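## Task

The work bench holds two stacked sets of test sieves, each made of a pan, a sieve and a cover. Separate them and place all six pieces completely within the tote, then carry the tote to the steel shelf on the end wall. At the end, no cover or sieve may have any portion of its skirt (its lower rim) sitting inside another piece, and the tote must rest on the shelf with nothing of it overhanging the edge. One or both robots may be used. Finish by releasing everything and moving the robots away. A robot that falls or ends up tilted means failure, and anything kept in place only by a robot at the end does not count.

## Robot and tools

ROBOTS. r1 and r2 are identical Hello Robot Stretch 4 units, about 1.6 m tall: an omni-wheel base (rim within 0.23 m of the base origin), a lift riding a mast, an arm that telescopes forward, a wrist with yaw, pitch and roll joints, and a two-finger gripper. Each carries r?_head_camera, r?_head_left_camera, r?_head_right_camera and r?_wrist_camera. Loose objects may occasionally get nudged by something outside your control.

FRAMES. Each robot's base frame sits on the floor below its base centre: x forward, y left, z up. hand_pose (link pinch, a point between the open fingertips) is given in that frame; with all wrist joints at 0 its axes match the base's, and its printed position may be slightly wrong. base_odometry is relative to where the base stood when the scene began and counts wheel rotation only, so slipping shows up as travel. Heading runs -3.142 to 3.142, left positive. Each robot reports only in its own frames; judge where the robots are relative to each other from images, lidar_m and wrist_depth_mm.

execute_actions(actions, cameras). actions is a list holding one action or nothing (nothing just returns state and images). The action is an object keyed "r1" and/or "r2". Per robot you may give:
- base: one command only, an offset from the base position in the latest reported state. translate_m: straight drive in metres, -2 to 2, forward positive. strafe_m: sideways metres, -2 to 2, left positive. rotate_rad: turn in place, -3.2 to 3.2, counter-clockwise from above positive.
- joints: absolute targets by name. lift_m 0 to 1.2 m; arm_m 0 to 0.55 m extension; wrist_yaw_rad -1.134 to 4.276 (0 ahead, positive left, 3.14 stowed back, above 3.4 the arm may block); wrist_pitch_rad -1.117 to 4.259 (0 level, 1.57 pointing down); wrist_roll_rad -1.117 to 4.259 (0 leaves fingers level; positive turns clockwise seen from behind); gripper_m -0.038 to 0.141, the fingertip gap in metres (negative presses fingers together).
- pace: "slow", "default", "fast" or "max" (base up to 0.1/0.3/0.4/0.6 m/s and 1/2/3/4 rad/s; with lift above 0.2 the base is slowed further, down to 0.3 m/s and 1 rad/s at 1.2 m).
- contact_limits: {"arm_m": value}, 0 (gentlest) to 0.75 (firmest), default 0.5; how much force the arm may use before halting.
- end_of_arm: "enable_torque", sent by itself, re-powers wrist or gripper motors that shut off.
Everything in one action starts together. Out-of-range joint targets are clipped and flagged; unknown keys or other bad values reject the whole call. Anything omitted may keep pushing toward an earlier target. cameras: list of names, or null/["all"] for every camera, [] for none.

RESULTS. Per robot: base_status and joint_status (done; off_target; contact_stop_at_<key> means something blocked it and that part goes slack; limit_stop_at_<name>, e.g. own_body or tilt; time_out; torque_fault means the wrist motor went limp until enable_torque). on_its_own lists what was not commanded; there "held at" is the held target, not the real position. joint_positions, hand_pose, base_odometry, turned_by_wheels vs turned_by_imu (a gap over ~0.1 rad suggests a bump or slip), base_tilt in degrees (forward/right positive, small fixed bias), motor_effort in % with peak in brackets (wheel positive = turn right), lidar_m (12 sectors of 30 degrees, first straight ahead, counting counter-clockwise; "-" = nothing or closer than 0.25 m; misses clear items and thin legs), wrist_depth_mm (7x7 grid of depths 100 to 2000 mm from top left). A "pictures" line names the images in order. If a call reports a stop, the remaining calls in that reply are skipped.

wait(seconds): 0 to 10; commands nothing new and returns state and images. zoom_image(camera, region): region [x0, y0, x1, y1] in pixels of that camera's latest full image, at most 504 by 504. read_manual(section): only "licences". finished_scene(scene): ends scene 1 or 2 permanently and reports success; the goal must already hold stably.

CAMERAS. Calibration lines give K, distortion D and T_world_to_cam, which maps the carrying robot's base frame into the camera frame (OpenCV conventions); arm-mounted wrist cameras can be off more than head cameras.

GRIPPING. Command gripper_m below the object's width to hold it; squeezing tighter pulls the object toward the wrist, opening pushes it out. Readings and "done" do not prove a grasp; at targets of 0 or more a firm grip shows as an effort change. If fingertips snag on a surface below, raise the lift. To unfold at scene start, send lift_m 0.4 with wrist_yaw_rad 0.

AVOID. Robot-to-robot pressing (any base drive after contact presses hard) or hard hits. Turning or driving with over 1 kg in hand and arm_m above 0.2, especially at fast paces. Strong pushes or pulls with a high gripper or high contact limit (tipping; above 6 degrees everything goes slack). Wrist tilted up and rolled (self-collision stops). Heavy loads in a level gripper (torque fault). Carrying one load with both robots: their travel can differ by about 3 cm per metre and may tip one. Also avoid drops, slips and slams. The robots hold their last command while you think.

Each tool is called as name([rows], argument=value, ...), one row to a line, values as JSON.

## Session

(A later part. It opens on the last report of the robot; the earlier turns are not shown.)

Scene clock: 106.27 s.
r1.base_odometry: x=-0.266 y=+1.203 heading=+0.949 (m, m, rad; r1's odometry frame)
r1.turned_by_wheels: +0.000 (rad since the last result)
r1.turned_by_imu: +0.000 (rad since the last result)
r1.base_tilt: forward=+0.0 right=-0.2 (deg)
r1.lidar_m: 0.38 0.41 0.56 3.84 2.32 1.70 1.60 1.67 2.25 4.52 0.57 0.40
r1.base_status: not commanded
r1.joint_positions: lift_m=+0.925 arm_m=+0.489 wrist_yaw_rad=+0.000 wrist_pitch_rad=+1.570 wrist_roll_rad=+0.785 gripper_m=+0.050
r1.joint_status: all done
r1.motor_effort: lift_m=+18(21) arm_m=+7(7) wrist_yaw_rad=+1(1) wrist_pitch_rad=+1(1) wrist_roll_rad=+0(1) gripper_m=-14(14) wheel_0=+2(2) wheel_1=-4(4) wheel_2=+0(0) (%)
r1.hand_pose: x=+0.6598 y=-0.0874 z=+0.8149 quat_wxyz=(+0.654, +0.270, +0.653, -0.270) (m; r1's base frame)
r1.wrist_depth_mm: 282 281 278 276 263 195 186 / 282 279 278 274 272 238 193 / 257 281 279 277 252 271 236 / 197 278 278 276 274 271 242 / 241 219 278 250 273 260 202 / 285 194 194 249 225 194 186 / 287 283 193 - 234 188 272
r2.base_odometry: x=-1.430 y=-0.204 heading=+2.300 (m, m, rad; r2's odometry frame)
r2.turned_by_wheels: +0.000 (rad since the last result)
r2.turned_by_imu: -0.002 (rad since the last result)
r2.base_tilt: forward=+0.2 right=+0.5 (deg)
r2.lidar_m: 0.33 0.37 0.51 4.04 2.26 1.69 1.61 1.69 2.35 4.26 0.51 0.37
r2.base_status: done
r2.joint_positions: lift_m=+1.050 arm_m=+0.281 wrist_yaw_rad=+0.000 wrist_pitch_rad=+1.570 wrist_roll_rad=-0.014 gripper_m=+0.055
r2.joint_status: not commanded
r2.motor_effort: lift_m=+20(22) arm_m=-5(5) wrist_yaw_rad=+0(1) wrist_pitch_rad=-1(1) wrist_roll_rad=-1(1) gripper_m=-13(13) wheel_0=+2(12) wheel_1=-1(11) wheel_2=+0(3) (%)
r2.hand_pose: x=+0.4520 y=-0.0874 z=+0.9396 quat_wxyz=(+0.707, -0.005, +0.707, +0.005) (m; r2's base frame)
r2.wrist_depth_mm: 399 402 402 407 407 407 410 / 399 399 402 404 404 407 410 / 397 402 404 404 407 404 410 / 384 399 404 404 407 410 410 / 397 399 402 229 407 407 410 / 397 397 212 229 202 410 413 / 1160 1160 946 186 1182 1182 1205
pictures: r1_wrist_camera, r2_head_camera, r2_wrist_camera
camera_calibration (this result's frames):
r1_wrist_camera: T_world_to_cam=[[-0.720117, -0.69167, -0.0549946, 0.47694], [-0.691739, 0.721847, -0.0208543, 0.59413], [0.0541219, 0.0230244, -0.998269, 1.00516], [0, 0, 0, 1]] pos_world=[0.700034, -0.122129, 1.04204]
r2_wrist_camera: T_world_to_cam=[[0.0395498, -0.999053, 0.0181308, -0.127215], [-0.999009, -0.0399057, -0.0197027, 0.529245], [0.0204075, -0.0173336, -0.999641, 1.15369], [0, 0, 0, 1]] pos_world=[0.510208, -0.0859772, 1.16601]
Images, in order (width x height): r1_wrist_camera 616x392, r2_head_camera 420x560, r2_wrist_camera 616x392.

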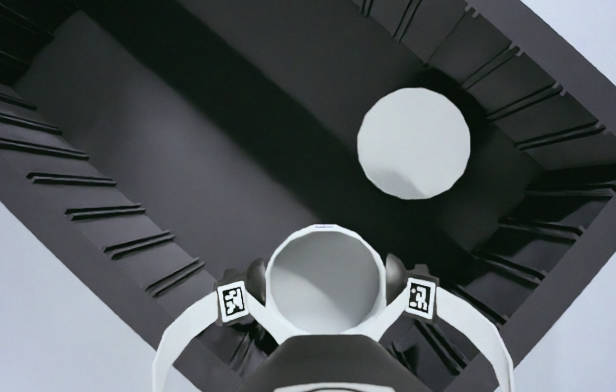

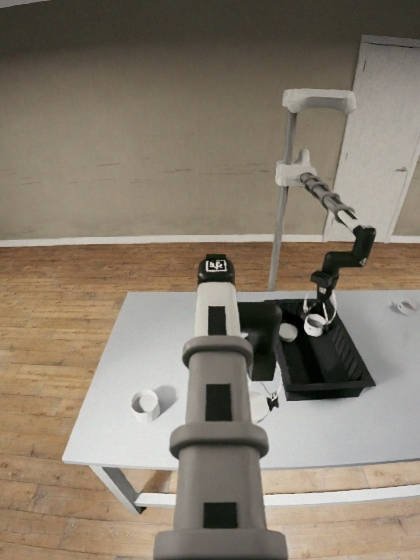

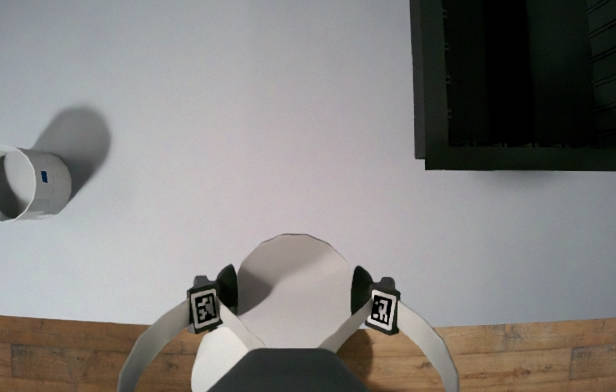

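execute_actions([
  {"r1":{"joints":{"lift_m":0.915},"pace":"slow"},"r2":{"base":{"strafe_m":-0.198},"joints":{"wrist_roll_rad":0.785}}},
], cameras=[])

execute_actions([
  {"r1":{"joints":{"gripper_m":0.088}}},
], cameras=["r1_wrist_camera"])

execute_actions([
  {"r1":{"joints":{"lift_m":1.03}}},
], cameras=[])

execute_actions([
  {"r1":{"base":{"strafe_m":0.48},"joints":{"arm_m":0.369,"wrist_roll_rad":0,"gripper_m":0.11}},"r2":{"joints":{"arm_m":0.455},"pace":"slow"}},
], cameras=["r1_wrist_camera","r2_wrist_camera"])

execute_actions([
  {"r1":{"joints":{"lift_m":0.905}},"r2":{"joints":{"lift_m":0.91},"pace":"slow"}},
], cameras=["r1_wrist_camera","r2_wrist_camera"])

Scene clock: 118.10 s.
r1.base_odometry: x=-0.266 y=+1.203 heading=+0.949 (m, m, rad; r1's odometry frame)
r1.turned_by_wheels: +0.000 (rad since the last result)
r1.turned_by_imu: +0.000 (rad since the last result)
r1.base_tilt: forward=+0.0 right=-0.2 (deg)
r1.lidar_m: 0.38 0.40 0.55 3.81 2.29 1.71 1.61 1.67 2.26 4.52 0.56 0.40
r1.base_status: not commanded
r1.joint_positions: lift_m=+0.915 arm_m=+0.489 wrist_yaw_rad=+0.000 wrist_pitch_rad=+1.570 wrist_roll_rad=+0.785 gripper_m=+0.050
r1.joint_status: all done
r1.motor_effort: lift_m=+16(14) arm_m=+8(7) wrist_yaw_rad=+0(0) wrist_pitch_rad=+2(1) wrist_roll_rad=-1(0) gripper_m=-13(15) wheel_0=+2(1) wheel_1=-4(4) wheel_2=+0(0) (%)
r1.hand_pose: x=+0.6598 y=-0.0874 z=+0.8050 quat_wxyz=(+0.654, +0.270, +0.653, -0.270) (m; r1's base frame)
r1.wrist_depth_mm: 273 271 268 267 263 198 177 / 273 271 268 267 264 238 193 / 258 272 270 266 243 263 236 / 196 271 268 267 264 263 242 / 186 218 270 249 264 260 201 / 277 185 194 249 208 194 177 / 276 273 189 - 235 178 264
r2.base_odometry: x=-1.282 y=-0.072 heading=+2.300 (m, m, rad; r2's odometry frame)
r2.turned_by_wheels: +0.000 (rad since the last result)
r2.turned_by_imu: -0.002 (rad since the last result)
r2.base_tilt: forward=+0.1 right=+0.5 (deg)
r2.lidar_m: 0.35 0.36 0.50 4.23 2.28 1.69 1.62 1.70 2.33 4.06 0.49 0.37
r2.base_status: done
r2.joint_positions: lift_m=+1.050 arm_m=+0.281 wrist_yaw_rad=+0.000 wrist_pitch_rad=+1.570 wrist_roll_rad=+0.784 gripper_m=+0.055
r2.joint_status: all done
r2.motor_effort: lift_m=+21(20) arm_m=-5(5) wrist_yaw_rad=-1(0) wrist_pitch_rad=-1(1) wrist_roll_rad=+1(6) gripper_m=-13(13) wheel_0=+3(10) wheel_1=-1(9) wheel_2=+0(1) (%)
r2.hand_pose: x=+0.4520 y=-0.0874 z=+0.9396 quat_wxyz=(+0.654, +0.270, +0.653, -0.270) (m; r2's base frame)
r2.wrist_depth_mm: 379 397 402 357 410 413 415 / 394 399 399 402 410 413 415 / 315 397 399 404 407 413 1229 / 394 343 399 407 407 1182 1205 / 392 397 402 229 410 1205 1205 / 394 399 212 228 202 1205 1205 / 394 397 399 186 960 1205 1205
pictures: none
No camera images: the call's "cameras" was empty. Leave "cameras" out to get every camera's image.

Scene clock: 119.30 s.
r1.base_odometry: x=-0.266 y=+1.203 heading=+0.949 (m, m, rad; r1's odometry frame)
r1.turned_by_wheels: +0.000 (rad since the last result)
r1.turned_by_imu: +0.000 (rad since the last result)
r1.base_tilt: forward=+0.0 right=-0.2 (deg)
r1.lidar_m: 0.38 0.41 0.54 3.82 2.29 1.70 1.60 1.67 2.27 4.51 0.57 0.41
r1.base_status: not commanded
r1.joint_positions: lift_m=+0.915 arm_m=+0.489 wrist_yaw_rad=+0.000 wrist_pitch_rad=+1.570 wrist_roll_rad=+0.785 gripper_m=+0.088
r1.joint_status: all done
r1.motor_effort: lift_m=+17(17) arm_m=+7(8) wrist_yaw_rad=+0(1) wrist_pitch_rad=-1(1) wrist_roll_rad=+1(0) gripper_m=-1(13) wheel_0=+1(2) wheel_1=-4(4) wheel_2=+0(0) (%)
r1.hand_pose: x=+0.6597 y=-0.0874 z=+0.8050 quat_wxyz=(+0.654, +0.270, +0.653, -0.270) (m; r1's base frame)
r1.wrist_depth_mm: 272 271 268 265 262 195 177 / 273 271 268 265 264 239 193 / 258 270 268 267 243 262 236 / 196 270 270 266 264 262 241 / 186 218 270 249 264 257 201 / 276 184 200 249 224 199 177 / 276 273 189 - 235 178 264
r2.base_odometry: x=-1.282 y=-0.072 heading=+2.300 (m, m, rad; r2's odometry frame)
r2.turned_by_wheels: +0.000 (rad since the last result)
r2.turned_by_imu: +0.000 (rad since the last result)
r2.base_tilt: forward=+0.2 right=+0.5 (deg)
r2.lidar_m: 0.33 0.36 0.51 4.23 2.30 1.68 1.63 1.70 2.33 4.05 0.53 0.35
r2.base_status: not commanded
r2.joint_positions: lift_m=+1.050 arm_m=+0.281 wrist_yaw_rad=+0.000 wrist_pitch_rad=+1.570 wrist_roll_rad=+0.784 gripper_m=+0.055
r2.joint_status: not commanded
r2.motor_effort: lift_m=+20(20) arm_m=-5(5) wrist_yaw_rad=-1(0) wrist_pitch_rad=-1(2) wrist_roll_rad=+1(1) gripper_m=-11(12) wheel_0=+3(3) wheel_1=-2(2) wheel_2=+0(0) (%)
r2.hand_pose: x=+0.4520 y=-0.0874 z=+0.9396 quat_wxyz=(+0.654, +0.270, +0.653, -0.270) (m; r2's base frame)
r2.wrist_depth_mm: 379 397 399 362 410 413 415 / 392 397 402 399 407 413 415 / 314 397 397 404 410 413 1229 / 394 342 399 407 407 1205 1229 / 394 397 397 229 407 1205 1205 / 394 397 212 229 202 1205 1205 / 394 397 399 186 976 1182 1205
pictures: r1_wrist_camera
camera_calibration (this result's frames):
r1_wrist_camera: T_world_to_cam=[[-0.720188, -0.691621, -0.0546743, 0.476096], [-0.691699, 0.721894, -0.0205466, 0.593565], [0.0536795, 0.0230207, -0.998293, 0.99556], [0, 0, 0, 1]] pos_world=[0.700006, -0.122132, 1.03209]
Images, in order (width x height): r1_wrist_camera 616x392.

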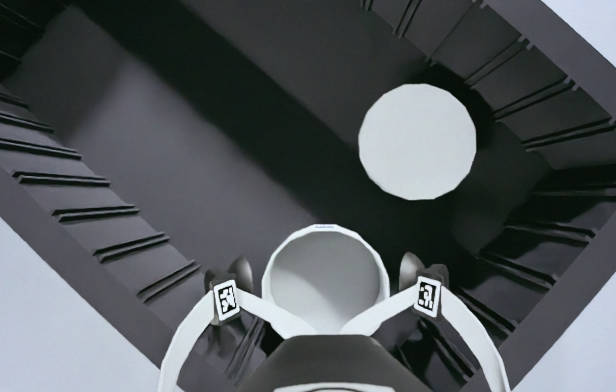

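Scene clock: 120.83 s.
r1.base_odometry: x=-0.266 y=+1.203 heading=+0.949 (m, m, rad; r1's odometry frame)
r1.turned_by_wheels: +0.000 (rad since the last result)
r1.turned_by_imu: +0.000 (rad since the last result)
r1.base_tilt: forward=+0.0 right=-0.2 (deg)
r1.lidar_m: 0.37 0.40 0.55 3.82 2.30 1.70 1.60 1.67 2.26 4.51 0.56 0.40
r1.base_status: not commanded
r1.joint_positions: lift_m=+1.030 arm_m=+0.489 wrist_yaw_rad=+0.000 wrist_pitch_rad=+1.570 wrist_roll_rad=+0.785 gripper_m=+0.088
r1.joint_status: all done
r1.motor_effort: lift_m=+23(27) arm_m=+7(7) wrist_yaw_rad=+1(0) wrist_pitch_rad=+1(0) wrist_roll_rad=+0(0) gripper_m=-1(2) wheel_0=+2(2) wheel_1=-4(4) wheel_2=+0(0) (%)
r1.hand_pose: x=+0.6597 y=-0.0874 z=+0.9195 quat_wxyz=(+0.654, +0.270, +0.653, -0.270) (m; r1's base frame)
r1.wrist_depth_mm: 306 357 384 379 304 375 375 / 314 384 382 379 347 375 373 / 309 387 382 379 357 307 373 / 394 314 382 379 375 345 375 / 392 389 327 362 377 310 373 / 392 389 202 362 293 375 373 / 392 389 387 - 379 377 1098
r2.base_odometry: x=-1.282 y=-0.072 heading=+2.300 (m, m, rad; r2's odometry frame)
r2.turned_by_wheels: +0.000 (rad since the last result)
r2.turned_by_imu: +0.000 (rad since the last result)
r2.base_tilt: forward=+0.1 right=+0.5 (deg)
r2.lidar_m: 0.35 0.37 0.50 4.23 2.27 1.70 1.62 1.70 2.33 4.05 0.49 0.36
r2.base_status: not commanded
r2.joint_positions: lift_m=+1.050 arm_m=+0.281 wrist_yaw_rad=+0.000 wrist_pitch_rad=+1.570 wrist_roll_rad=+0.784 gripper_m=+0.055
r2.joint_status: not commanded
r2.motor_effort: lift_m=+20(20) arm_m=-5(5) wrist_yaw_rad=+0(1) wrist_pitch_rad=-1(1) wrist_roll_rad=+1(1) gripper_m=-12(14) wheel_0=+3(3) wheel_1=-1(2) wheel_2=+0(0) (%)
r2.hand_pose: x=+0.4520 y=-0.0874 z=+0.9396 quat_wxyz=(+0.654, +0.270, +0.653, -0.270) (m; r2's base frame)
r2.wrist_depth_mm: 379 399 399 359 407 415 415 / 394 397 399 404 410 413 418 / 314 397 399 404 410 413 1205 / 394 342 399 404 407 1182 1205 / 397 397 399 229 407 1182 1205 / 394 397 213 228 202 1205 1205 / 394 397 402 186 960 1205 1205
pictures: none
No camera images: the call's "cameras" was empty. Leave "cameras" out to get every camera's image.

Scene clock: 123.87 s.
r1.base_odometry: x=-0.656 y=+1.482 heading=+0.950 (m, m, rad; r1's odometry frame)
r1.turned_by_wheels: +0.000 (rad since the last result)
r1.turned_by_imu: +0.000 (rad since the last result)
r1.base_tilt: forward=+0.0 right=-0.2 (deg)
r1.lidar_m: 0.36 0.40 3.50 3.35 2.34 1.67 1.60 1.67 2.25 4.99 0.56 0.40
r1.base_status: done
r1.joint_positions: lift_m=+1.030 arm_m=+0.370 wrist_yaw_rad=+0.000 wrist_pitch_rad=+1.570 wrist_roll_rad=+0.000 gripper_m=+0.110
r1.joint_status: all done
r1.motor_effort: lift_m=+23(23) arm_m=-8(2) wrist_yaw_rad=+1(0) wrist_pitch_rad=+0(1) wrist_roll_rad=-3(4) gripper_m=-1(1) wheel_0=+0(8) wheel_1=+2(11) wheel_2=+0(0) (%)
r1.hand_pose: x=+0.5414 y=-0.0874 z=+0.9195 quat_wxyz=(+0.707, +0.000, +0.707, +0.000) (m; r1's base frame)
r1.wrist_depth_mm: 1160 389 384 382 379 375 373 / 1160 389 387 382 379 377 370 / 1160 392 389 384 379 377 373 / 1160 389 384 384 379 377 373 / 1138 389 387 379 382 375 375 / 1160 389 217 382 379 375 375 / 1160 389 387 - 379 377 375
r2.base_odometry: x=-1.282 y=-0.072 heading=+2.300 (m, m, rad; r2's odometry frame)
r2.turned_by_wheels: +0.000 (rad since the last result)
r2.turned_by_imu: -0.001 (rad since the last result)
r2.base_tilt: forward=+0.2 right=+0.5 (deg)
r2.lidar_m: 0.34 0.37 0.50 4.22 2.29 1.69 1.62 1.70 2.32 4.07 0.50 0.36
r2.base_status: not commanded
r2.joint_positions: lift_m=+1.050 arm_m=+0.454 wrist_yaw_rad=+0.000 wrist_pitch_rad=+1.570 wrist_roll_rad=+0.784 gripper_m=+0.055
r2.joint_status: all done
r2.motor_effort: lift_m=+20(20) arm_m=+5(5) wrist_yaw_rad=+0(0) wrist_pitch_rad=-1(2) wrist_roll_rad=+1(1) gripper_m=-13(13) wheel_0=+3(3) wheel_1=-2(2) wheel_2=+0(0) (%)
r2.hand_pose: x=+0.6252 y=-0.0874 z=+0.9396 quat_wxyz=(+0.654, +0.270, +0.653, -0.270) (m; r2's base frame)
r2.wrist_depth_mm: 319 389 384 359 410 413 415 / 355 394 399 402 338 410 415 / 314 375 399 402 404 413 415 / 397 345 399 402 404 351 413 / 394 397 379 228 349 410 413 / 394 397 212 228 202 410 1205 / 394 397 399 186 404 410 1229
pictures: r1_wrist_camera, r2_wrist_camera
camera_calibration (this result's frames):
r1_wrist_camera: T_world_to_cam=[[-0.0213361, -0.99829, -0.054422, -0.00821603], [-0.999529, 0.0225009, -0.0208803, 0.619974], [0.0220692, 0.0539509, -0.9983, 1.13603], [0, 0, 0, 1]] pos_world=[0.594435, -0.083442, 1.1466]
r2_wrist_camera: T_world_to_cam=[[-0.687816, -0.725672, 0.0175967, 0.345071], [-0.725882, 0.687543, -0.0195024, 0.594896], [0.00205384, -0.0261871, -0.999655, 1.16087], [0, 0, 0, 1]] pos_world=[0.666786, -0.128209, 1.16599]
Images, in order (width x height): r1_wrist_camera 616x392, r2_wrist_camera 616x392.

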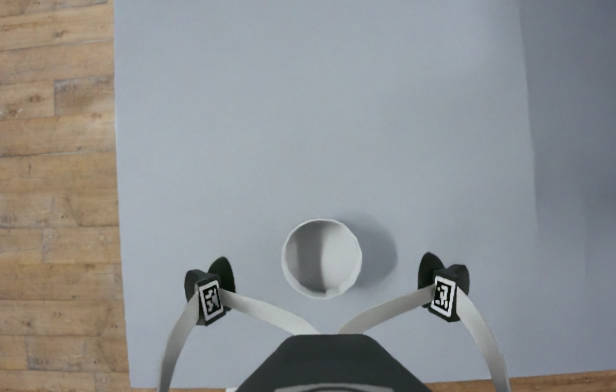

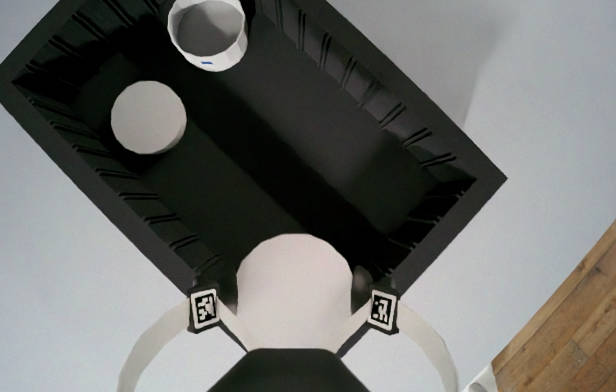

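Scene clock: 125.83 s.
r1.base_odometry: x=-0.656 y=+1.482 heading=+0.950 (m, m, rad; r1's odometry frame)
r1.turned_by_wheels: +0.000 (rad since the last result)
r1.turned_by_imu: +0.000 (rad since the last result)
r1.base_tilt: forward=+0.0 right=-0.2 (deg)
r1.lidar_m: 0.37 0.41 3.49 3.34 2.33 1.68 1.61 1.67 2.26 4.99 0.55 0.39
r1.base_status: not commanded
r1.joint_positions: lift_m=+0.905 arm_m=+0.370 wrist_yaw_rad=+0.000 wrist_pitch_rad=+1.570 wrist_roll_rad=+0.000 gripper_m=+0.110
r1.joint_status: all done
r1.motor_effort: lift_m=+18(19) arm_m=-8(8) wrist_yaw_rad=+1(1) wrist_pitch_rad=+1(0) wrist_roll_rad=-1(3) gripper_m=-1(1) wheel_0=+0(1) wheel_1=+2(2) wheel_2=+0(0) (%)
r1.hand_pose: x=+0.5414 y=-0.0874 z=+0.7949 quat_wxyz=(+0.707, +0.000, +0.707, +0.000) (m; r1's base frame)
r1.wrist_depth_mm: 266 264 260 258 257 255 253 / 267 264 262 258 256 254 252 / 267 264 262 258 257 254 252 / 267 265 262 260 257 254 252 / 267 265 262 257 257 255 253 / 267 265 217 257 255 254 253 / 267 266 260 - 256 255 253
r2.base_odometry: x=-1.282 y=-0.072 heading=+2.300 (m, m, rad; r2's odometry frame)
r2.turned_by_wheels: +0.000 (rad since the last result)
r2.turned_by_imu: +0.000 (rad since the last result)
r2.base_tilt: forward=+0.1 right=+0.5 (deg)
r2.lidar_m: 0.33 0.37 0.51 4.23 2.30 1.68 1.60 1.71 2.34 4.08 0.49 0.36
r2.base_status: not commanded
r2.joint_positions: lift_m=+0.910 arm_m=+0.454 wrist_yaw_rad=+0.000 wrist_pitch_rad=+1.570 wrist_roll_rad=+0.784 gripper_m=+0.055
r2.joint_status: all done
r2.motor_effort: lift_m=+16(20) arm_m=+5(5) wrist_yaw_rad=+0(0) wrist_pitch_rad=-2(1) wrist_roll_rad=+1(1) gripper_m=-12(10) wheel_0=+3(3) wheel_1=-1(2) wheel_2=+0(0) (%)
r2.hand_pose: x=+0.6252 y=-0.0874 z=+0.8000 quat_wxyz=(+0.654, +0.270, +0.653, -0.270) (m; r2's base frame)
r2.wrist_depth_mm: 234 258 259 260 235 178 271 / 234 257 260 262 263 208 179 / 254 256 259 260 263 258 205 / 220 257 259 262 264 264 209 / 174 247 258 229 263 213 178 / 170 185 213 229 202 177 270 / 256 171 206 186 201 223 270
pictures: r1_wrist_camera, r2_wrist_camera
camera_calibration (this result's frames):
r1_wrist_camera: T_world_to_cam=[[-0.0213364, -0.99829, -0.054422, -0.0149938], [-0.999529, 0.0225012, -0.0208803, 0.617371], [0.0220692, 0.0539509, -0.9983, 1.0117], [0, 0, 0, 1]] pos_world=[0.594433, -0.083442, 1.02206]
r2_wrist_camera: T_world_to_cam=[[-0.687816, -0.725671, 0.0175967, 0.347531], [-0.725882, 0.687543, -0.0195024, 0.592177], [0.00205383, -0.0261871, -0.999655, 1.0213], [0, 0, 0, 1]] pos_world=[0.66679, -0.128209, 1.02638]
Images, in order (width x height): r1_wrist_camera 616x392, r2_wrist_camera 616x392.

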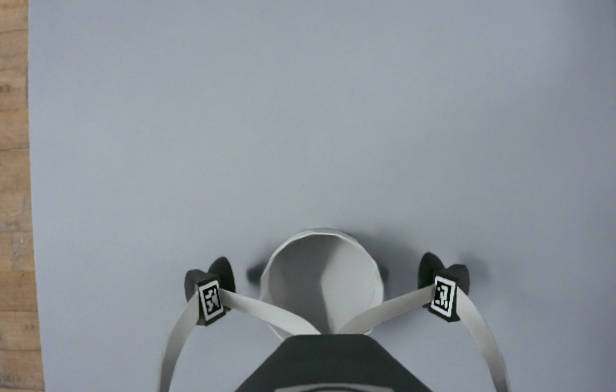

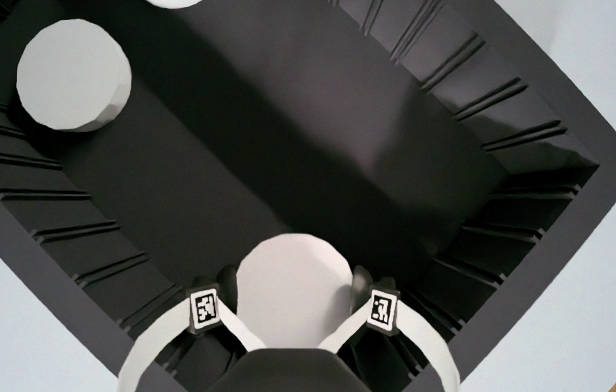

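execute_actions([
  {"r1":{"joints":{"lift_m":0.9}},"r2":{"joints":{"lift_m":0.901},"pace":"slow"}},
], cameras=[])

execute_actions([
  {"r1":{"joints":{"gripper_m":0.05}},"r2":{"joints":{"gripper_m":0.085}}},
], cameras=[])

execute_actions([
  {"r1":{"base":{"translate_m":0.06},"joints":{"lift_m":1.03}},"r2":{"joints":{"lift_m":1.03}}},
], cameras=[])

execute_actions([
  {"r1":{"base":{"strafe_m":-0.478},"joints":{"arm_m":0.54,"wrist_roll_rad":-0.785}},"r2":{"base":{"strafe_m":0.498},"joints":{"arm_m":0.356,"wrist_roll_rad":0,"gripper_m":0.11}}},
], cameras=["r1_wrist_camera","r2_wrist_camera"])

execute_actions([
  {"r1":{"joints":{"lift_m":0.906},"pace":"slow"},"r2":{"joints":{"lift_m":0.932}}},
], cameras=["r1_wrist_camera","r2_wrist_camera"])

Scene clock: 136.67 s.
r1.base_odometry: x=-0.656 y=+1.482 heading=+0.950 (m, m, rad; r1's odometry frame)
r1.turned_by_wheels: +0.000 (rad since the last result)
r1.turned_by_imu: +0.000 (rad since the last result)
r1.base_tilt: forward=+0.0 right=-0.1 (deg)
r1.lidar_m: 0.36 0.41 3.48 3.34 2.31 1.67 1.62 1.68 2.26 4.99 0.55 0.40
r1.base_status: not commanded
r1.joint_positions: lift_m=+0.900 arm_m=+0.370 wrist_yaw_rad=+0.000 wrist_pitch_rad=+1.570 wrist_roll_rad=+0.000 gripper_m=+0.110
r1.joint_status: all done
r1.motor_effort: lift_m=+17(24) arm_m=-8(8) wrist_yaw_rad=+1(1) wrist_pitch_rad=+0(1) wrist_roll_rad=-1(4) gripper_m=+0(0) wheel_0=+0(1) wheel_1=+2(2) wheel_2=+0(0) (%)
r1.hand_pose: x=+0.5414 y=-0.0874 z=+0.7900 quat_wxyz=(+0.707, +0.000, +0.707, +0.000) (m; r1's base frame)
r1.wrist_depth_mm: 262 258 256 254 251 249 248 / 262 259 256 254 252 250 248 / 260 259 256 255 252 250 249 / 260 259 256 254 251 250 247 / 263 259 256 252 252 250 248 / 262 258 217 252 251 248 248 / 263 258 256 - 252 250 248
r2.base_odometry: x=-1.282 y=-0.072 heading=+2.300 (m, m, rad; r2's odometry frame)
r2.turned_by_wheels: +0.000 (rad since the last result)
r2.turned_by_imu: -0.001 (rad since the last result)
r2.base_tilt: forward=+0.1 right=+0.5 (deg)
r2.lidar_m: 0.34 0.38 0.52 4.23 2.28 1.68 1.61 1.71 2.35 4.07 0.50 0.37
r2.base_status: not commanded
r2.joint_positions: lift_m=+0.901 arm_m=+0.454 wrist_yaw_rad=+0.000 wrist_pitch_rad=+1.570 wrist_roll_rad=+0.784 gripper_m=+0.055
r2.joint_status: all done
r2.motor_effort: lift_m=+15(16) arm_m=+5(5) wrist_yaw_rad=+0(0) wrist_pitch_rad=-1(1) wrist_roll_rad=+1(1) gripper_m=-13(13) wheel_0=+3(3) wheel_1=-1(1) wheel_2=+0(0) (%)
r2.hand_pose: x=+0.6252 y=-0.0874 z=+0.7910 quat_wxyz=(+0.654, +0.270, +0.653, -0.270) (m; r2's base frame)
r2.wrist_depth_mm: 225 249 250 253 234 174 - / 224 249 251 251 254 208 171 / 246 249 250 252 254 256 205 / 220 248 250 252 254 255 209 / 173 247 249 229 254 214 169 / 161 186 212 229 202 174 259 / 247 161 207 186 201 168 259
pictures: none
No camera images: the call's "cameras" was empty. Leave "cameras" out to get every camera's image.

Scene clock: 138.13 s.
r1.base_odometry: x=-0.656 y=+1.482 heading=+0.950 (m, m, rad; r1's odometry frame)
r1.turned_by_wheels: +0.000 (rad since the last result)
r1.turned_by_imu: +0.000 (rad since the last result)
r1.base_tilt: forward=+0.0 right=-0.1 (deg)
r1.lidar_m: 0.36 0.40 3.49 3.33 2.35 1.69 1.60 1.66 2.28 4.98 0.56 0.40
r1.base_status: not commanded
r1.joint_positions: lift_m=+0.900 arm_m=+0.370 wrist_yaw_rad=+0.000 wrist_pitch_rad=+1.570 wrist_roll_rad=+0.000 gripper_m=+0.050
r1.joint_status: all done
r1.motor_effort: lift_m=+18(17) arm_m=-8(8) wrist_yaw_rad=+1(1) wrist_pitch_rad=+1(0) wrist_roll_rad=-2(3) gripper_m=-14(16) wheel_0=+0(0) wheel_1=+2(2) wheel_2=+0(0) (%)
r1.hand_pose: x=+0.5414 y=-0.0874 z=+0.7900 quat_wxyz=(+0.707, +0.000, +0.707, +0.000) (m; r1's base frame)
r1.wrist_depth_mm: 260 258 255 253 251 248 247 / 260 258 257 254 252 249 247 / 260 259 256 254 252 249 247 / 262 259 257 254 252 249 247 / 262 258 256 251 252 250 248 / 264 259 195 251 210 249 247 / 262 259 257 - 250 250 249
r2.base_odometry: x=-1.282 y=-0.072 heading=+2.300 (m, m, rad; r2's odometry frame)
r2.turned_by_wheels: +0.000 (rad since the last result)
r2.turned_by_imu: +0.000 (rad since the last result)
r2.base_tilt: forward=+0.1 right=+0.5 (deg)
r2.lidar_m: 0.34 0.36 0.51 4.22 2.29 1.68 1.62 1.69 2.33 4.05 0.49 0.36
r2.base_status: not commanded
r2.joint_positions: lift_m=+0.901 arm_m=+0.454 wrist_yaw_rad=+0.000 wrist_pitch_rad=+1.570 wrist_roll_rad=+0.784 gripper_m=+0.085
r2.joint_status: all done
r2.motor_effort: lift_m=+16(16) arm_m=+5(5) wrist_yaw_rad=+0(0) wrist_pitch_rad=-2(1) wrist_roll_rad=+1(1) gripper_m=-3(13) wheel_0=+3(3) wheel_1=-2(2) wheel_2=+0(0) (%)
r2.hand_pose: x=+0.6252 y=-0.0874 z=+0.7910 quat_wxyz=(+0.654, +0.270, +0.653, -0.270) (m; r2's base frame)
r2.wrist_depth_mm: 225 249 251 253 234 174 - / 225 249 250 253 254 207 171 / 245 249 251 252 254 255 204 / 220 248 251 252 253 255 210 / 174 247 250 230 253 213 169 / 161 185 200 229 203 174 259 / 248 162 207 139 201 168 258
pictures: none
No camera images: the call's "cameras" was empty. Leave "cameras" out to get every camera's image.

Scene clock: 139.73 s.
r1.base_odometry: x=-0.621 y=+1.531 heading=+0.950 (m, m, rad; r1's odometry frame)
r1.turned_by_wheels: +0.000 (rad since the last result)
r1.turned_by_imu: +0.000 (rad since the last result)
r1.base_tilt: forward=+0.0 right=-0.2 (deg)
r1.lidar_m: 0.30 0.32 3.49 3.33 2.42 1.73 1.68 1.73 2.36 1.33 0.46 0.34
r1.base_status: done
r1.joint_positions: lift_m=+1.030 arm_m=+0.370 wrist_yaw_rad=+0.000 wrist_pitch_rad=+1.570 wrist_roll_rad=+0.000 gripper_m=+0.050
r1.joint_status: all done
r1.motor_effort: lift_m=+23(28) arm_m=-8(8) wrist_yaw_rad=+1(1) wrist_pitch_rad=+1(0) wrist_roll_rad=-1(1) gripper_m=-4(15) wheel_0=+2(10) wheel_1=+5(11) wheel_2=-3(12) (%)
r1.hand_pose: x=+0.5414 y=-0.0874 z=+0.9195 quat_wxyz=(+0.707, +0.000, +0.707, +0.000) (m; r1's base frame)
r1.wrist_depth_mm: 1182 389 384 384 379 375 373 / 1182 389 384 384 379 375 373 / 1160 392 387 382 377 375 373 / 1160 392 387 382 379 377 373 / 1160 392 387 377 377 375 373 / 1160 392 387 377 195 375 375 / 1160 392 387 - 379 375 373
r2.base_odometry: x=-1.282 y=-0.072 heading=+2.300 (m, m, rad; r2's odometry frame)
r2.turned_by_wheels: +0.000 (rad since the last result)
r2.turned_by_imu: +0.000 (rad since the last result)
r2.base_tilt: forward=+0.0 right=+0.5 (deg)
r2.lidar_m: 0.33 0.36 0.50 4.23 2.29 1.68 1.61 1.71 2.36 4.06 0.51 0.37
r2.base_status: not commanded
r2.joint_positions: lift_m=+1.030 arm_m=+0.454 wrist_yaw_rad=+0.000 wrist_pitch_rad=+1.570 wrist_roll_rad=+0.784 gripper_m=+0.085
r2.joint_status: all done
r2.motor_effort: lift_m=+21(22) arm_m=+5(5) wrist_yaw_rad=+0(0) wrist_pitch_rad=-1(1) wrist_roll_rad=+1(1) gripper_m=-2(1) wheel_0=+3(3) wheel_1=-2(2) wheel_2=+0(0) (%)
r2.hand_pose: x=+0.6252 y=-0.0874 z=+0.9195 quat_wxyz=(+0.654, +0.270, +0.653, -0.270) (m; r2's base frame)
r2.wrist_depth_mm: 319 377 362 347 389 394 394 / 353 377 379 382 319 392 394 / 296 355 379 382 384 327 394 / 375 334 379 382 384 322 394 / 375 320 377 359 343 389 392 / 375 377 199 368 204 389 394 / 373 377 377 139 387 392 1182
pictures: none
No camera images: the call's "cameras" was empty. Leave "cameras" out to get every camera's image.

Scene clock: 142.70 s.
r1.base_odometry: x=-0.233 y=+1.253 heading=+0.950 (m, m, rad; r1's odometry frame)
r1.turned_by_wheels: +0.000 (rad since the last result)
r1.turned_by_imu: +0.000 (rad since the last result)
r1.base_tilt: forward=+0.0 right=-0.2 (deg)
r1.lidar_m: 0.31 0.34 0.47 3.84 2.40 1.77 1.66 1.74 2.32 4.51 0.46 0.34
r1.base_status: done
r1.joint_positions: lift_m=+1.030 arm_m=+0.539 wrist_yaw_rad=+0.000 wrist_pitch_rad=+1.570 wrist_roll_rad=-0.785 gripper_m=+0.050
r1.joint_status: all done
r1.motor_effort: lift_m=+23(23) arm_m=+8(11) wrist_yaw_rad=+0(1) wrist_pitch_rad=+1(0) wrist_roll_rad=-1(7) gripper_m=-2(3) wheel_0=+1(10) wheel_1=-2(14) wheel_2=+0(4) (%)
r1.hand_pose: x=+0.7097 y=-0.0874 z=+0.9195 quat_wxyz=(+0.654, -0.270, +0.653, +0.270) (m; r1's base frame)
r1.wrist_depth_mm: 397 392 389 382 340 373 370 / 397 392 387 384 325 293 373 / 397 392 387 342 375 343 286 / 394 392 387 379 375 362 330 / 397 389 312 382 377 351 342 / 394 392 298 379 195 349 289 / 397 314 366 - 377 291 373
r2.base_odometry: x=-1.653 y=-0.404 heading=+2.300 (m, m, rad; r2's odometry frame)
r2.turned_by_wheels: +0.000 (rad since the last result)
r2.turned_by_imu: +0.002 (rad since the last result)
r2.base_tilt: forward=+0.0 right=+0.5 (deg)
r2.lidar_m: 0.35 0.36 3.86 3.72 2.26 1.68 1.60 1.68 2.33 1.38 0.50 0.35
r2.base_status: done
r2.joint_positions: lift_m=+1.030 arm_m=+0.357 wrist_yaw_rad=+0.000 wrist_pitch_rad=+1.570 wrist_roll_rad=+0.001 gripper_m=+0.110
r2.joint_status: all done
r2.motor_effort: lift_m=+20(21) arm_m=-5(5) wrist_yaw_rad=+0(0) wrist_pitch_rad=-2(1) wrist_roll_rad=-3(8) gripper_m=-2(4) wheel_0=+0(10) wheel_1=-1(12) wheel_2=+0(3) (%)
r2.hand_pose: x=+0.5280 y=-0.0874 z=+0.9196 quat_wxyz=(+0.707, +0.000, +0.707, +0.000) (m; r2's base frame)
r2.wrist_depth_mm: 1138 382 384 387 387 392 392 / 1160 382 382 384 387 392 392 / 1118 379 382 387 389 389 394 / 1138 382 382 382 387 389 392 / 1138 379 382 349 387 389 392 / 1138 377 379 349 203 389 389 / 1138 379 379 143 387 389 389
pictures: r1_wrist_camera, r2_wrist_camera
camera_calibration (this result's frames):
r1_wrist_camera: T_world_to_cam=[[0.69066, -0.721169, -0.0538919, -0.486222], [-0.722839, -0.690703, -0.0208341, 0.529437], [-0.0221984, 0.0533445, -0.998329, 1.16376], [0, 0, 0, 1]] pos_world=[0.744345, -0.047044, 1.14664]
r2_wrist_camera: T_world_to_cam=[[0.025067, -0.999522, 0.0181197, -0.122242], [-0.999483, -0.0254229, -0.019685, 0.606264], [0.0201362, -0.0176168, -0.999642, 1.13227], [0, 0, 0, 1]] pos_world=[0.586215, -0.0868232, 1.14602]
Images, in order (width x height): r1_wrist_camera 616x392, r2_wrist_camera 616x392.

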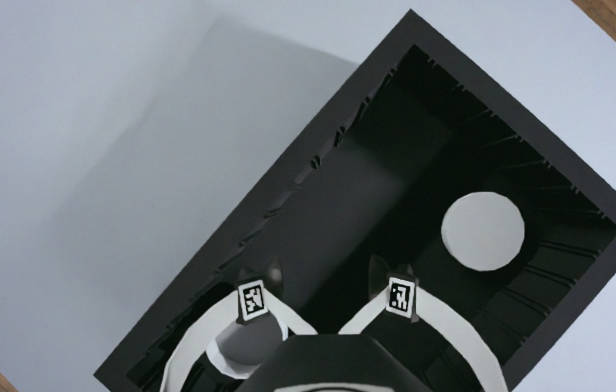

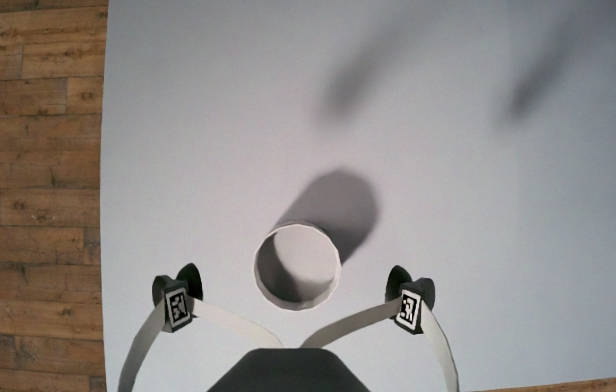

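Scene clock: 144.57 s.
r1.base_odometry: x=-0.233 y=+1.253 heading=+0.950 (m, m, rad; r1's odometry frame)
r1.turned_by_wheels: +0.000 (rad since the last result)
r1.turned_by_imu: +0.000 (rad since the last result)
r1.base_tilt: forward=+0.0 right=-0.1 (deg)
r1.lidar_m: 0.31 0.34 0.46 3.82 2.38 1.75 1.67 1.72 2.34 4.52 0.47 0.35
r1.base_status: not commanded
r1.joint_positions: lift_m=+0.906 arm_m=+0.539 wrist_yaw_rad=+0.000 wrist_pitch_rad=+1.570 wrist_roll_rad=-0.785 gripper_m=+0.050
r1.joint_status: all done
r1.motor_effort: lift_m=+17(17) arm_m=+8(8) wrist_yaw_rad=+1(0) wrist_pitch_rad=+0(1) wrist_roll_rad=-3(1) gripper_m=-4(3) wheel_0=+1(1) wheel_1=-2(1) wheel_2=+0(0) (%)
r1.hand_pose: x=+0.7097 y=-0.0874 z=+0.7960 quat_wxyz=(+0.654, -0.270, +0.653, +0.270) (m; r1's base frame)
r1.wrist_depth_mm: 268 266 263 260 170 220 186 / 268 266 263 172 254 252 215 / 268 265 263 191 254 252 250 / 267 265 173 256 255 252 241 / 268 265 206 258 255 252 229 / 270 177 199 257 196 252 250 / 223 204 239 - 254 252 250
r2.base_odometry: x=-1.653 y=-0.404 heading=+2.300 (m, m, rad; r2's odometry frame)
r2.turned_by_wheels: +0.000 (rad since the last result)
r2.turned_by_imu: +0.000 (rad since the last result)
r2.base_tilt: forward=+0.1 right=+0.5 (deg)
r2.lidar_m: 0.35 0.37 3.87 3.74 2.26 1.69 1.62 1.71 2.35 1.34 0.51 0.36
r2.base_status: not commanded
r2.joint_positions: lift_m=+0.932 arm_m=+0.357 wrist_yaw_rad=+0.000 wrist_pitch_rad=+1.570 wrist_roll_rad=+0.001 gripper_m=+0.110
r2.joint_status: all done
r2.motor_effort: lift_m=+16(18) arm_m=-5(5) wrist_yaw_rad=+0(0) wrist_pitch_rad=-2(1) wrist_roll_rad=-3(3) gripper_m=-2(1) wheel_0=+0(0) wheel_1=-1(1) wheel_2=+0(0) (%)
r2.hand_pose: x=+0.5280 y=-0.0874 z=+0.8220 quat_wxyz=(+0.707, +0.000, +0.707, +0.000) (m; r2's base frame)
r2.wrist_depth_mm: 282 283 283 287 289 289 291 / 282 282 285 287 287 290 291 / 282 283 283 286 287 290 291 / 281 282 285 286 287 289 290 / 281 282 283 251 287 289 290 / 279 281 250 251 203 289 290 / 281 281 283 143 286 289 290
pictures: r1_wrist_camera, r2_wrist_camera
camera_calibration (this result's frames):
r1_wrist_camera: T_world_to_cam=[[0.69066, -0.721169, -0.0538919, -0.492882], [-0.722839, -0.690703, -0.0208341, 0.526865], [-0.0221984, 0.0533445, -0.998329, 1.0404], [0, 0, 0, 1]] pos_world=[0.744347, -0.047044, 1.02308]
r2_wrist_camera: T_world_to_cam=[[0.0250669, -0.999522, 0.0181197, -0.120473], [-0.999483, -0.0254228, -0.0196849, 0.60434], [0.0201361, -0.0176168, -0.999642, 1.03469], [0, 0, 0, 1]] pos_world=[0.586212, -0.0868232, 1.0484]
Images, in order (width x height): r1_wrist_camera 616x392, r2_wrist_camera 616x392.

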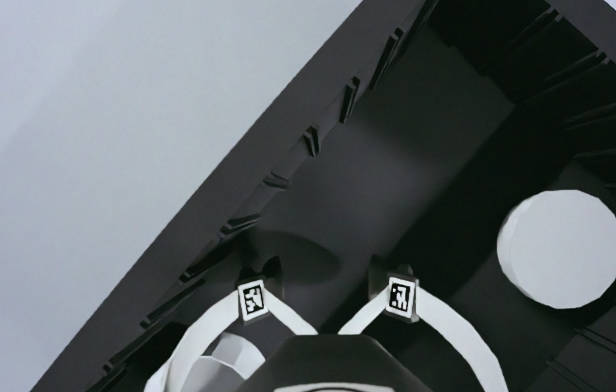

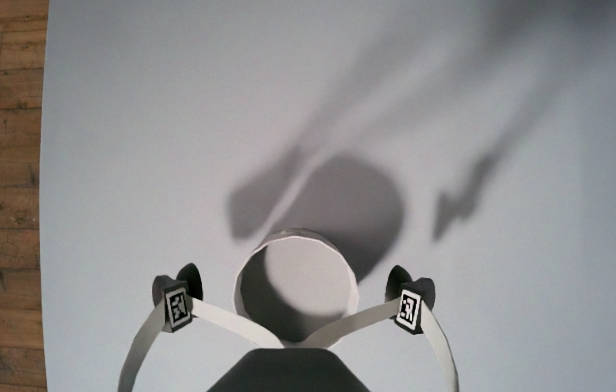

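execute_actions([
  {"r1":{"joints":{"lift_m":1.02}},"r2":{"joints":{"gripper_m":0.045}}},
], cameras=[])

execute_actions([
  {"r1":{"base":{"strafe_m":0.478},"joints":{"arm_m":0.3,"wrist_roll_rad":0,"gripper_m":0.11}},"r2":{"joints":{"lift_m":0.965},"pace":"slow"}},
], cameras=["r1_wrist_camera","r2_wrist_camera","r2_head_right_camera"])

zoom_image(camera="r2_head_right_camera", region=[190,340,270,410])

Scene clock: 151.80 s.
r1.base_odometry: x=-0.233 y=+1.253 heading=+0.950 (m, m, rad; r1's odometry frame)
r1.turned_by_wheels: +0.000 (rad since the last result)
r1.turned_by_imu: +0.000 (rad since the last result)
r1.base_tilt: forward=+0.0 right=-0.2 (deg)
r1.lidar_m: 0.31 0.34 0.45 3.83 2.37 1.75 1.66 1.73 2.35 4.52 0.47 0.33
r1.base_status: not commanded
r1.joint_positions: lift_m=+1.020 arm_m=+0.539 wrist_yaw_rad=+0.000 wrist_pitch_rad=+1.570 wrist_roll_rad=-0.785 gripper_m=+0.050
r1.joint_status: all done
r1.motor_effort: lift_m=+23(28) arm_m=+7(8) wrist_yaw_rad=+1(1) wrist_pitch_rad=+0(1) wrist_roll_rad=-1(2) gripper_m=-3(3) wheel_0=+1(1) wheel_1=-2(2) wheel_2=+0(0) (%)
r1.hand_pose: x=+0.7098 y=-0.0874 z=+0.9095 quat_wxyz=(+0.654, -0.270, +0.653, +0.270) (m; r1's base frame)
r1.wrist_depth_mm: 384 379 375 373 297 366 362 / 387 379 377 373 325 279 362 / 384 382 377 330 366 343 277 / 384 382 377 370 366 359 329 / 387 382 303 373 366 343 342 / 384 384 289 368 195 349 287 / 387 301 353 - 366 289 322
r2.base_odometry: x=-1.653 y=-0.404 heading=+2.300 (m, m, rad; r2's odometry frame)
r2.turned_by_wheels: +0.000 (rad since the last result)
r2.turned_by_imu: -0.001 (rad since the last result)
r2.base_tilt: forward=+0.1 right=+0.6 (deg)
r2.lidar_m: 0.34 0.37 3.87 3.74 2.26 1.67 1.61 1.69 2.33 1.38 0.50 0.37
r2.base_status: not commanded
r2.joint_positions: lift_m=+0.932 arm_m=+0.357 wrist_yaw_rad=+0.000 wrist_pitch_rad=+1.570 wrist_roll_rad=+0.001 gripper_m=+0.045
r2.joint_status: all done
r2.motor_effort: lift_m=+16(16) arm_m=-5(5) wrist_yaw_rad=+0(0) wrist_pitch_rad=+0(2) wrist_roll_rad=-3(3) gripper_m=-20(22) wheel_0=+0(0) wheel_1=-1(1) wheel_2=+0(0) (%)
r2.hand_pose: x=+0.5280 y=-0.0874 z=+0.8220 quat_wxyz=(+0.707, +0.000, +0.707, +0.000) (m; r2's base frame)
r2.wrist_depth_mm: 282 283 285 286 289 290 291 / 282 282 285 286 289 290 291 / 281 282 285 286 287 290 290 / 281 283 283 286 287 290 290 / 281 282 285 251 287 289 290 / 281 281 211 252 194 289 290 / 281 281 282 142 286 289 290
pictures: none
No camera images: the call's "cameras" was empty. Leave "cameras" out to get every camera's image.

Scene clock: 154.70 s.
r1.base_odometry: x=-0.621 y=+1.530 heading=+0.950 (m, m, rad; r1's odometry frame)
r1.turned_by_wheels: +0.000 (rad since the last result)
r1.turned_by_imu: +0.000 (rad since the last result)
r1.base_tilt: forward=-0.1 right=-0.1 (deg)
r1.lidar_m: 0.30 0.33 3.49 3.33 2.43 1.75 1.66 1.72 2.35 1.35 0.47 0.33
r1.base_status: done
r1.joint_positions: lift_m=+1.020 arm_m=+0.301 wrist_yaw_rad=+0.000 wrist_pitch_rad=+1.570 wrist_roll_rad=+0.000 gripper_m=+0.110
r1.joint_status: all done
r1.motor_effort: lift_m=+23(23) arm_m=-8(7) wrist_yaw_rad=+1(1) wrist_pitch_rad=+1(0) wrist_roll_rad=+1(5) gripper_m=-2(4) wheel_0=-2(9) wheel_1=+3(11) wheel_2=+0(0) (%)
r1.hand_pose: x=+0.4725 y=-0.0874 z=+0.9095 quat_wxyz=(+0.707, +0.000, +0.707, +0.000) (m; r1's base frame)
r1.wrist_depth_mm: 1160 379 375 370 370 364 364 / 1138 379 377 370 368 366 364 / 1160 379 375 375 370 366 362 / 1182 379 377 370 370 366 362 / 1160 382 375 373 370 366 364 / 1138 382 216 373 370 368 364 / 1182 382 377 - 370 368 366
r2.base_odometry: x=-1.653 y=-0.404 heading=+2.300 (m, m, rad; r2's odometry frame)
r2.turned_by_wheels: +0.000 (rad since the last result)
r2.turned_by_imu: -0.001 (rad since the last result)
r2.base_tilt: forward=+0.1 right=+0.5 (deg)
r2.lidar_m: 0.34 0.36 3.86 3.72 2.26 1.69 1.61 1.69 2.34 1.39 0.51 0.36
r2.base_status: not commanded
r2.joint_positions: lift_m=+0.965 arm_m=+0.357 wrist_yaw_rad=+0.000 wrist_pitch_rad=+1.570 wrist_roll_rad=+0.001 gripper_m=+0.045
r2.joint_status: all done
r2.motor_effort: lift_m=+22(22) arm_m=-5(5) wrist_yaw_rad=+0(0) wrist_pitch_rad=-1(1) wrist_roll_rad=-3(2) gripper_m=-21(21) wheel_0=+0(0) wheel_1=-1(1) wheel_2=+0(0) (%)
r2.hand_pose: x=+0.5280 y=-0.0874 z=+0.8544 quat_wxyz=(+0.707, +0.000, +0.707, +0.000) (m; r2's base frame)
r2.wrist_depth_mm: 1078 314 317 319 322 324 325 / 1060 315 317 320 320 322 324 / 1078 315 317 319 320 324 324 / 1078 315 317 320 320 322 324 / 1078 314 315 252 320 322 324 / 1060 314 211 252 194 322 322 / 1078 312 315 142 320 322 324
pictures: r1_wrist_camera, r2_head_right_camera, r2_wrist_camera
camera_calibration (this result's frames):
r1_wrist_camera: T_world_to_cam=[[-0.0207945, -0.998301, -0.0544228, -0.0104858], [-0.99954, 0.0219616, -0.0209369, 0.550829], [0.0220966, 0.0539624, -0.998298, 1.1276], [0, 0, 0, 1]] pos_world=[0.525441, -0.0834133, 1.13665]
r2_wrist_camera: T_world_to_cam=[[0.0250678, -0.999522, 0.0181197, -0.121062], [-0.999483, -0.0254237, -0.0196851, 0.604977], [0.0201364, -0.0176168, -0.999642, 1.06714], [0, 0, 0, 1]] pos_world=[0.586211, -0.0868232, 1.08086]
Images, in order (width x height): r1_wrist_camera 616x392, r2_head_right_camera 420x672, r2_wrist_camera 616x392.

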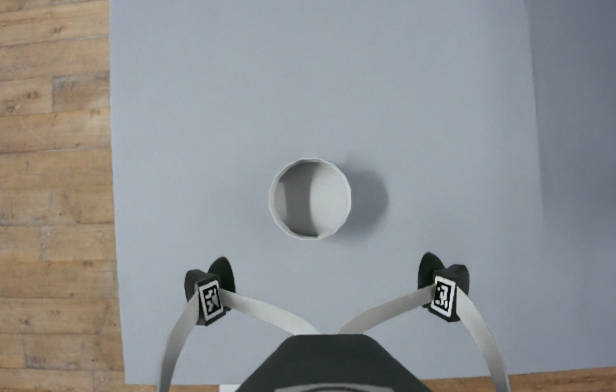

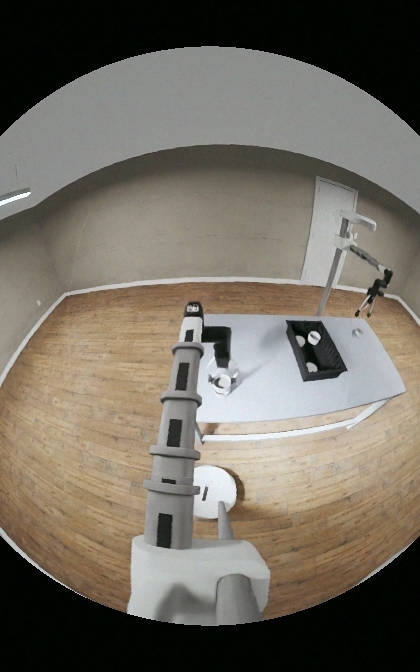

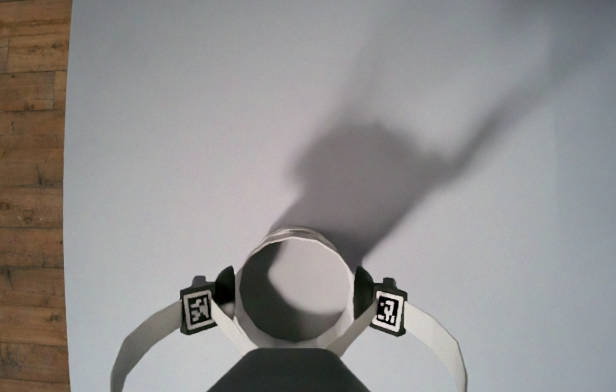

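Region (190, 340, 270, 410) of r2_head_right_camera's 420x672 image, scaled by 6.300, with more detail than that image has; it fills the top 441 rows of this view, and the rest is white.

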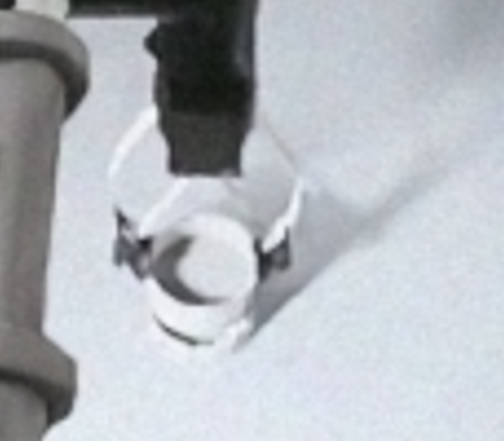

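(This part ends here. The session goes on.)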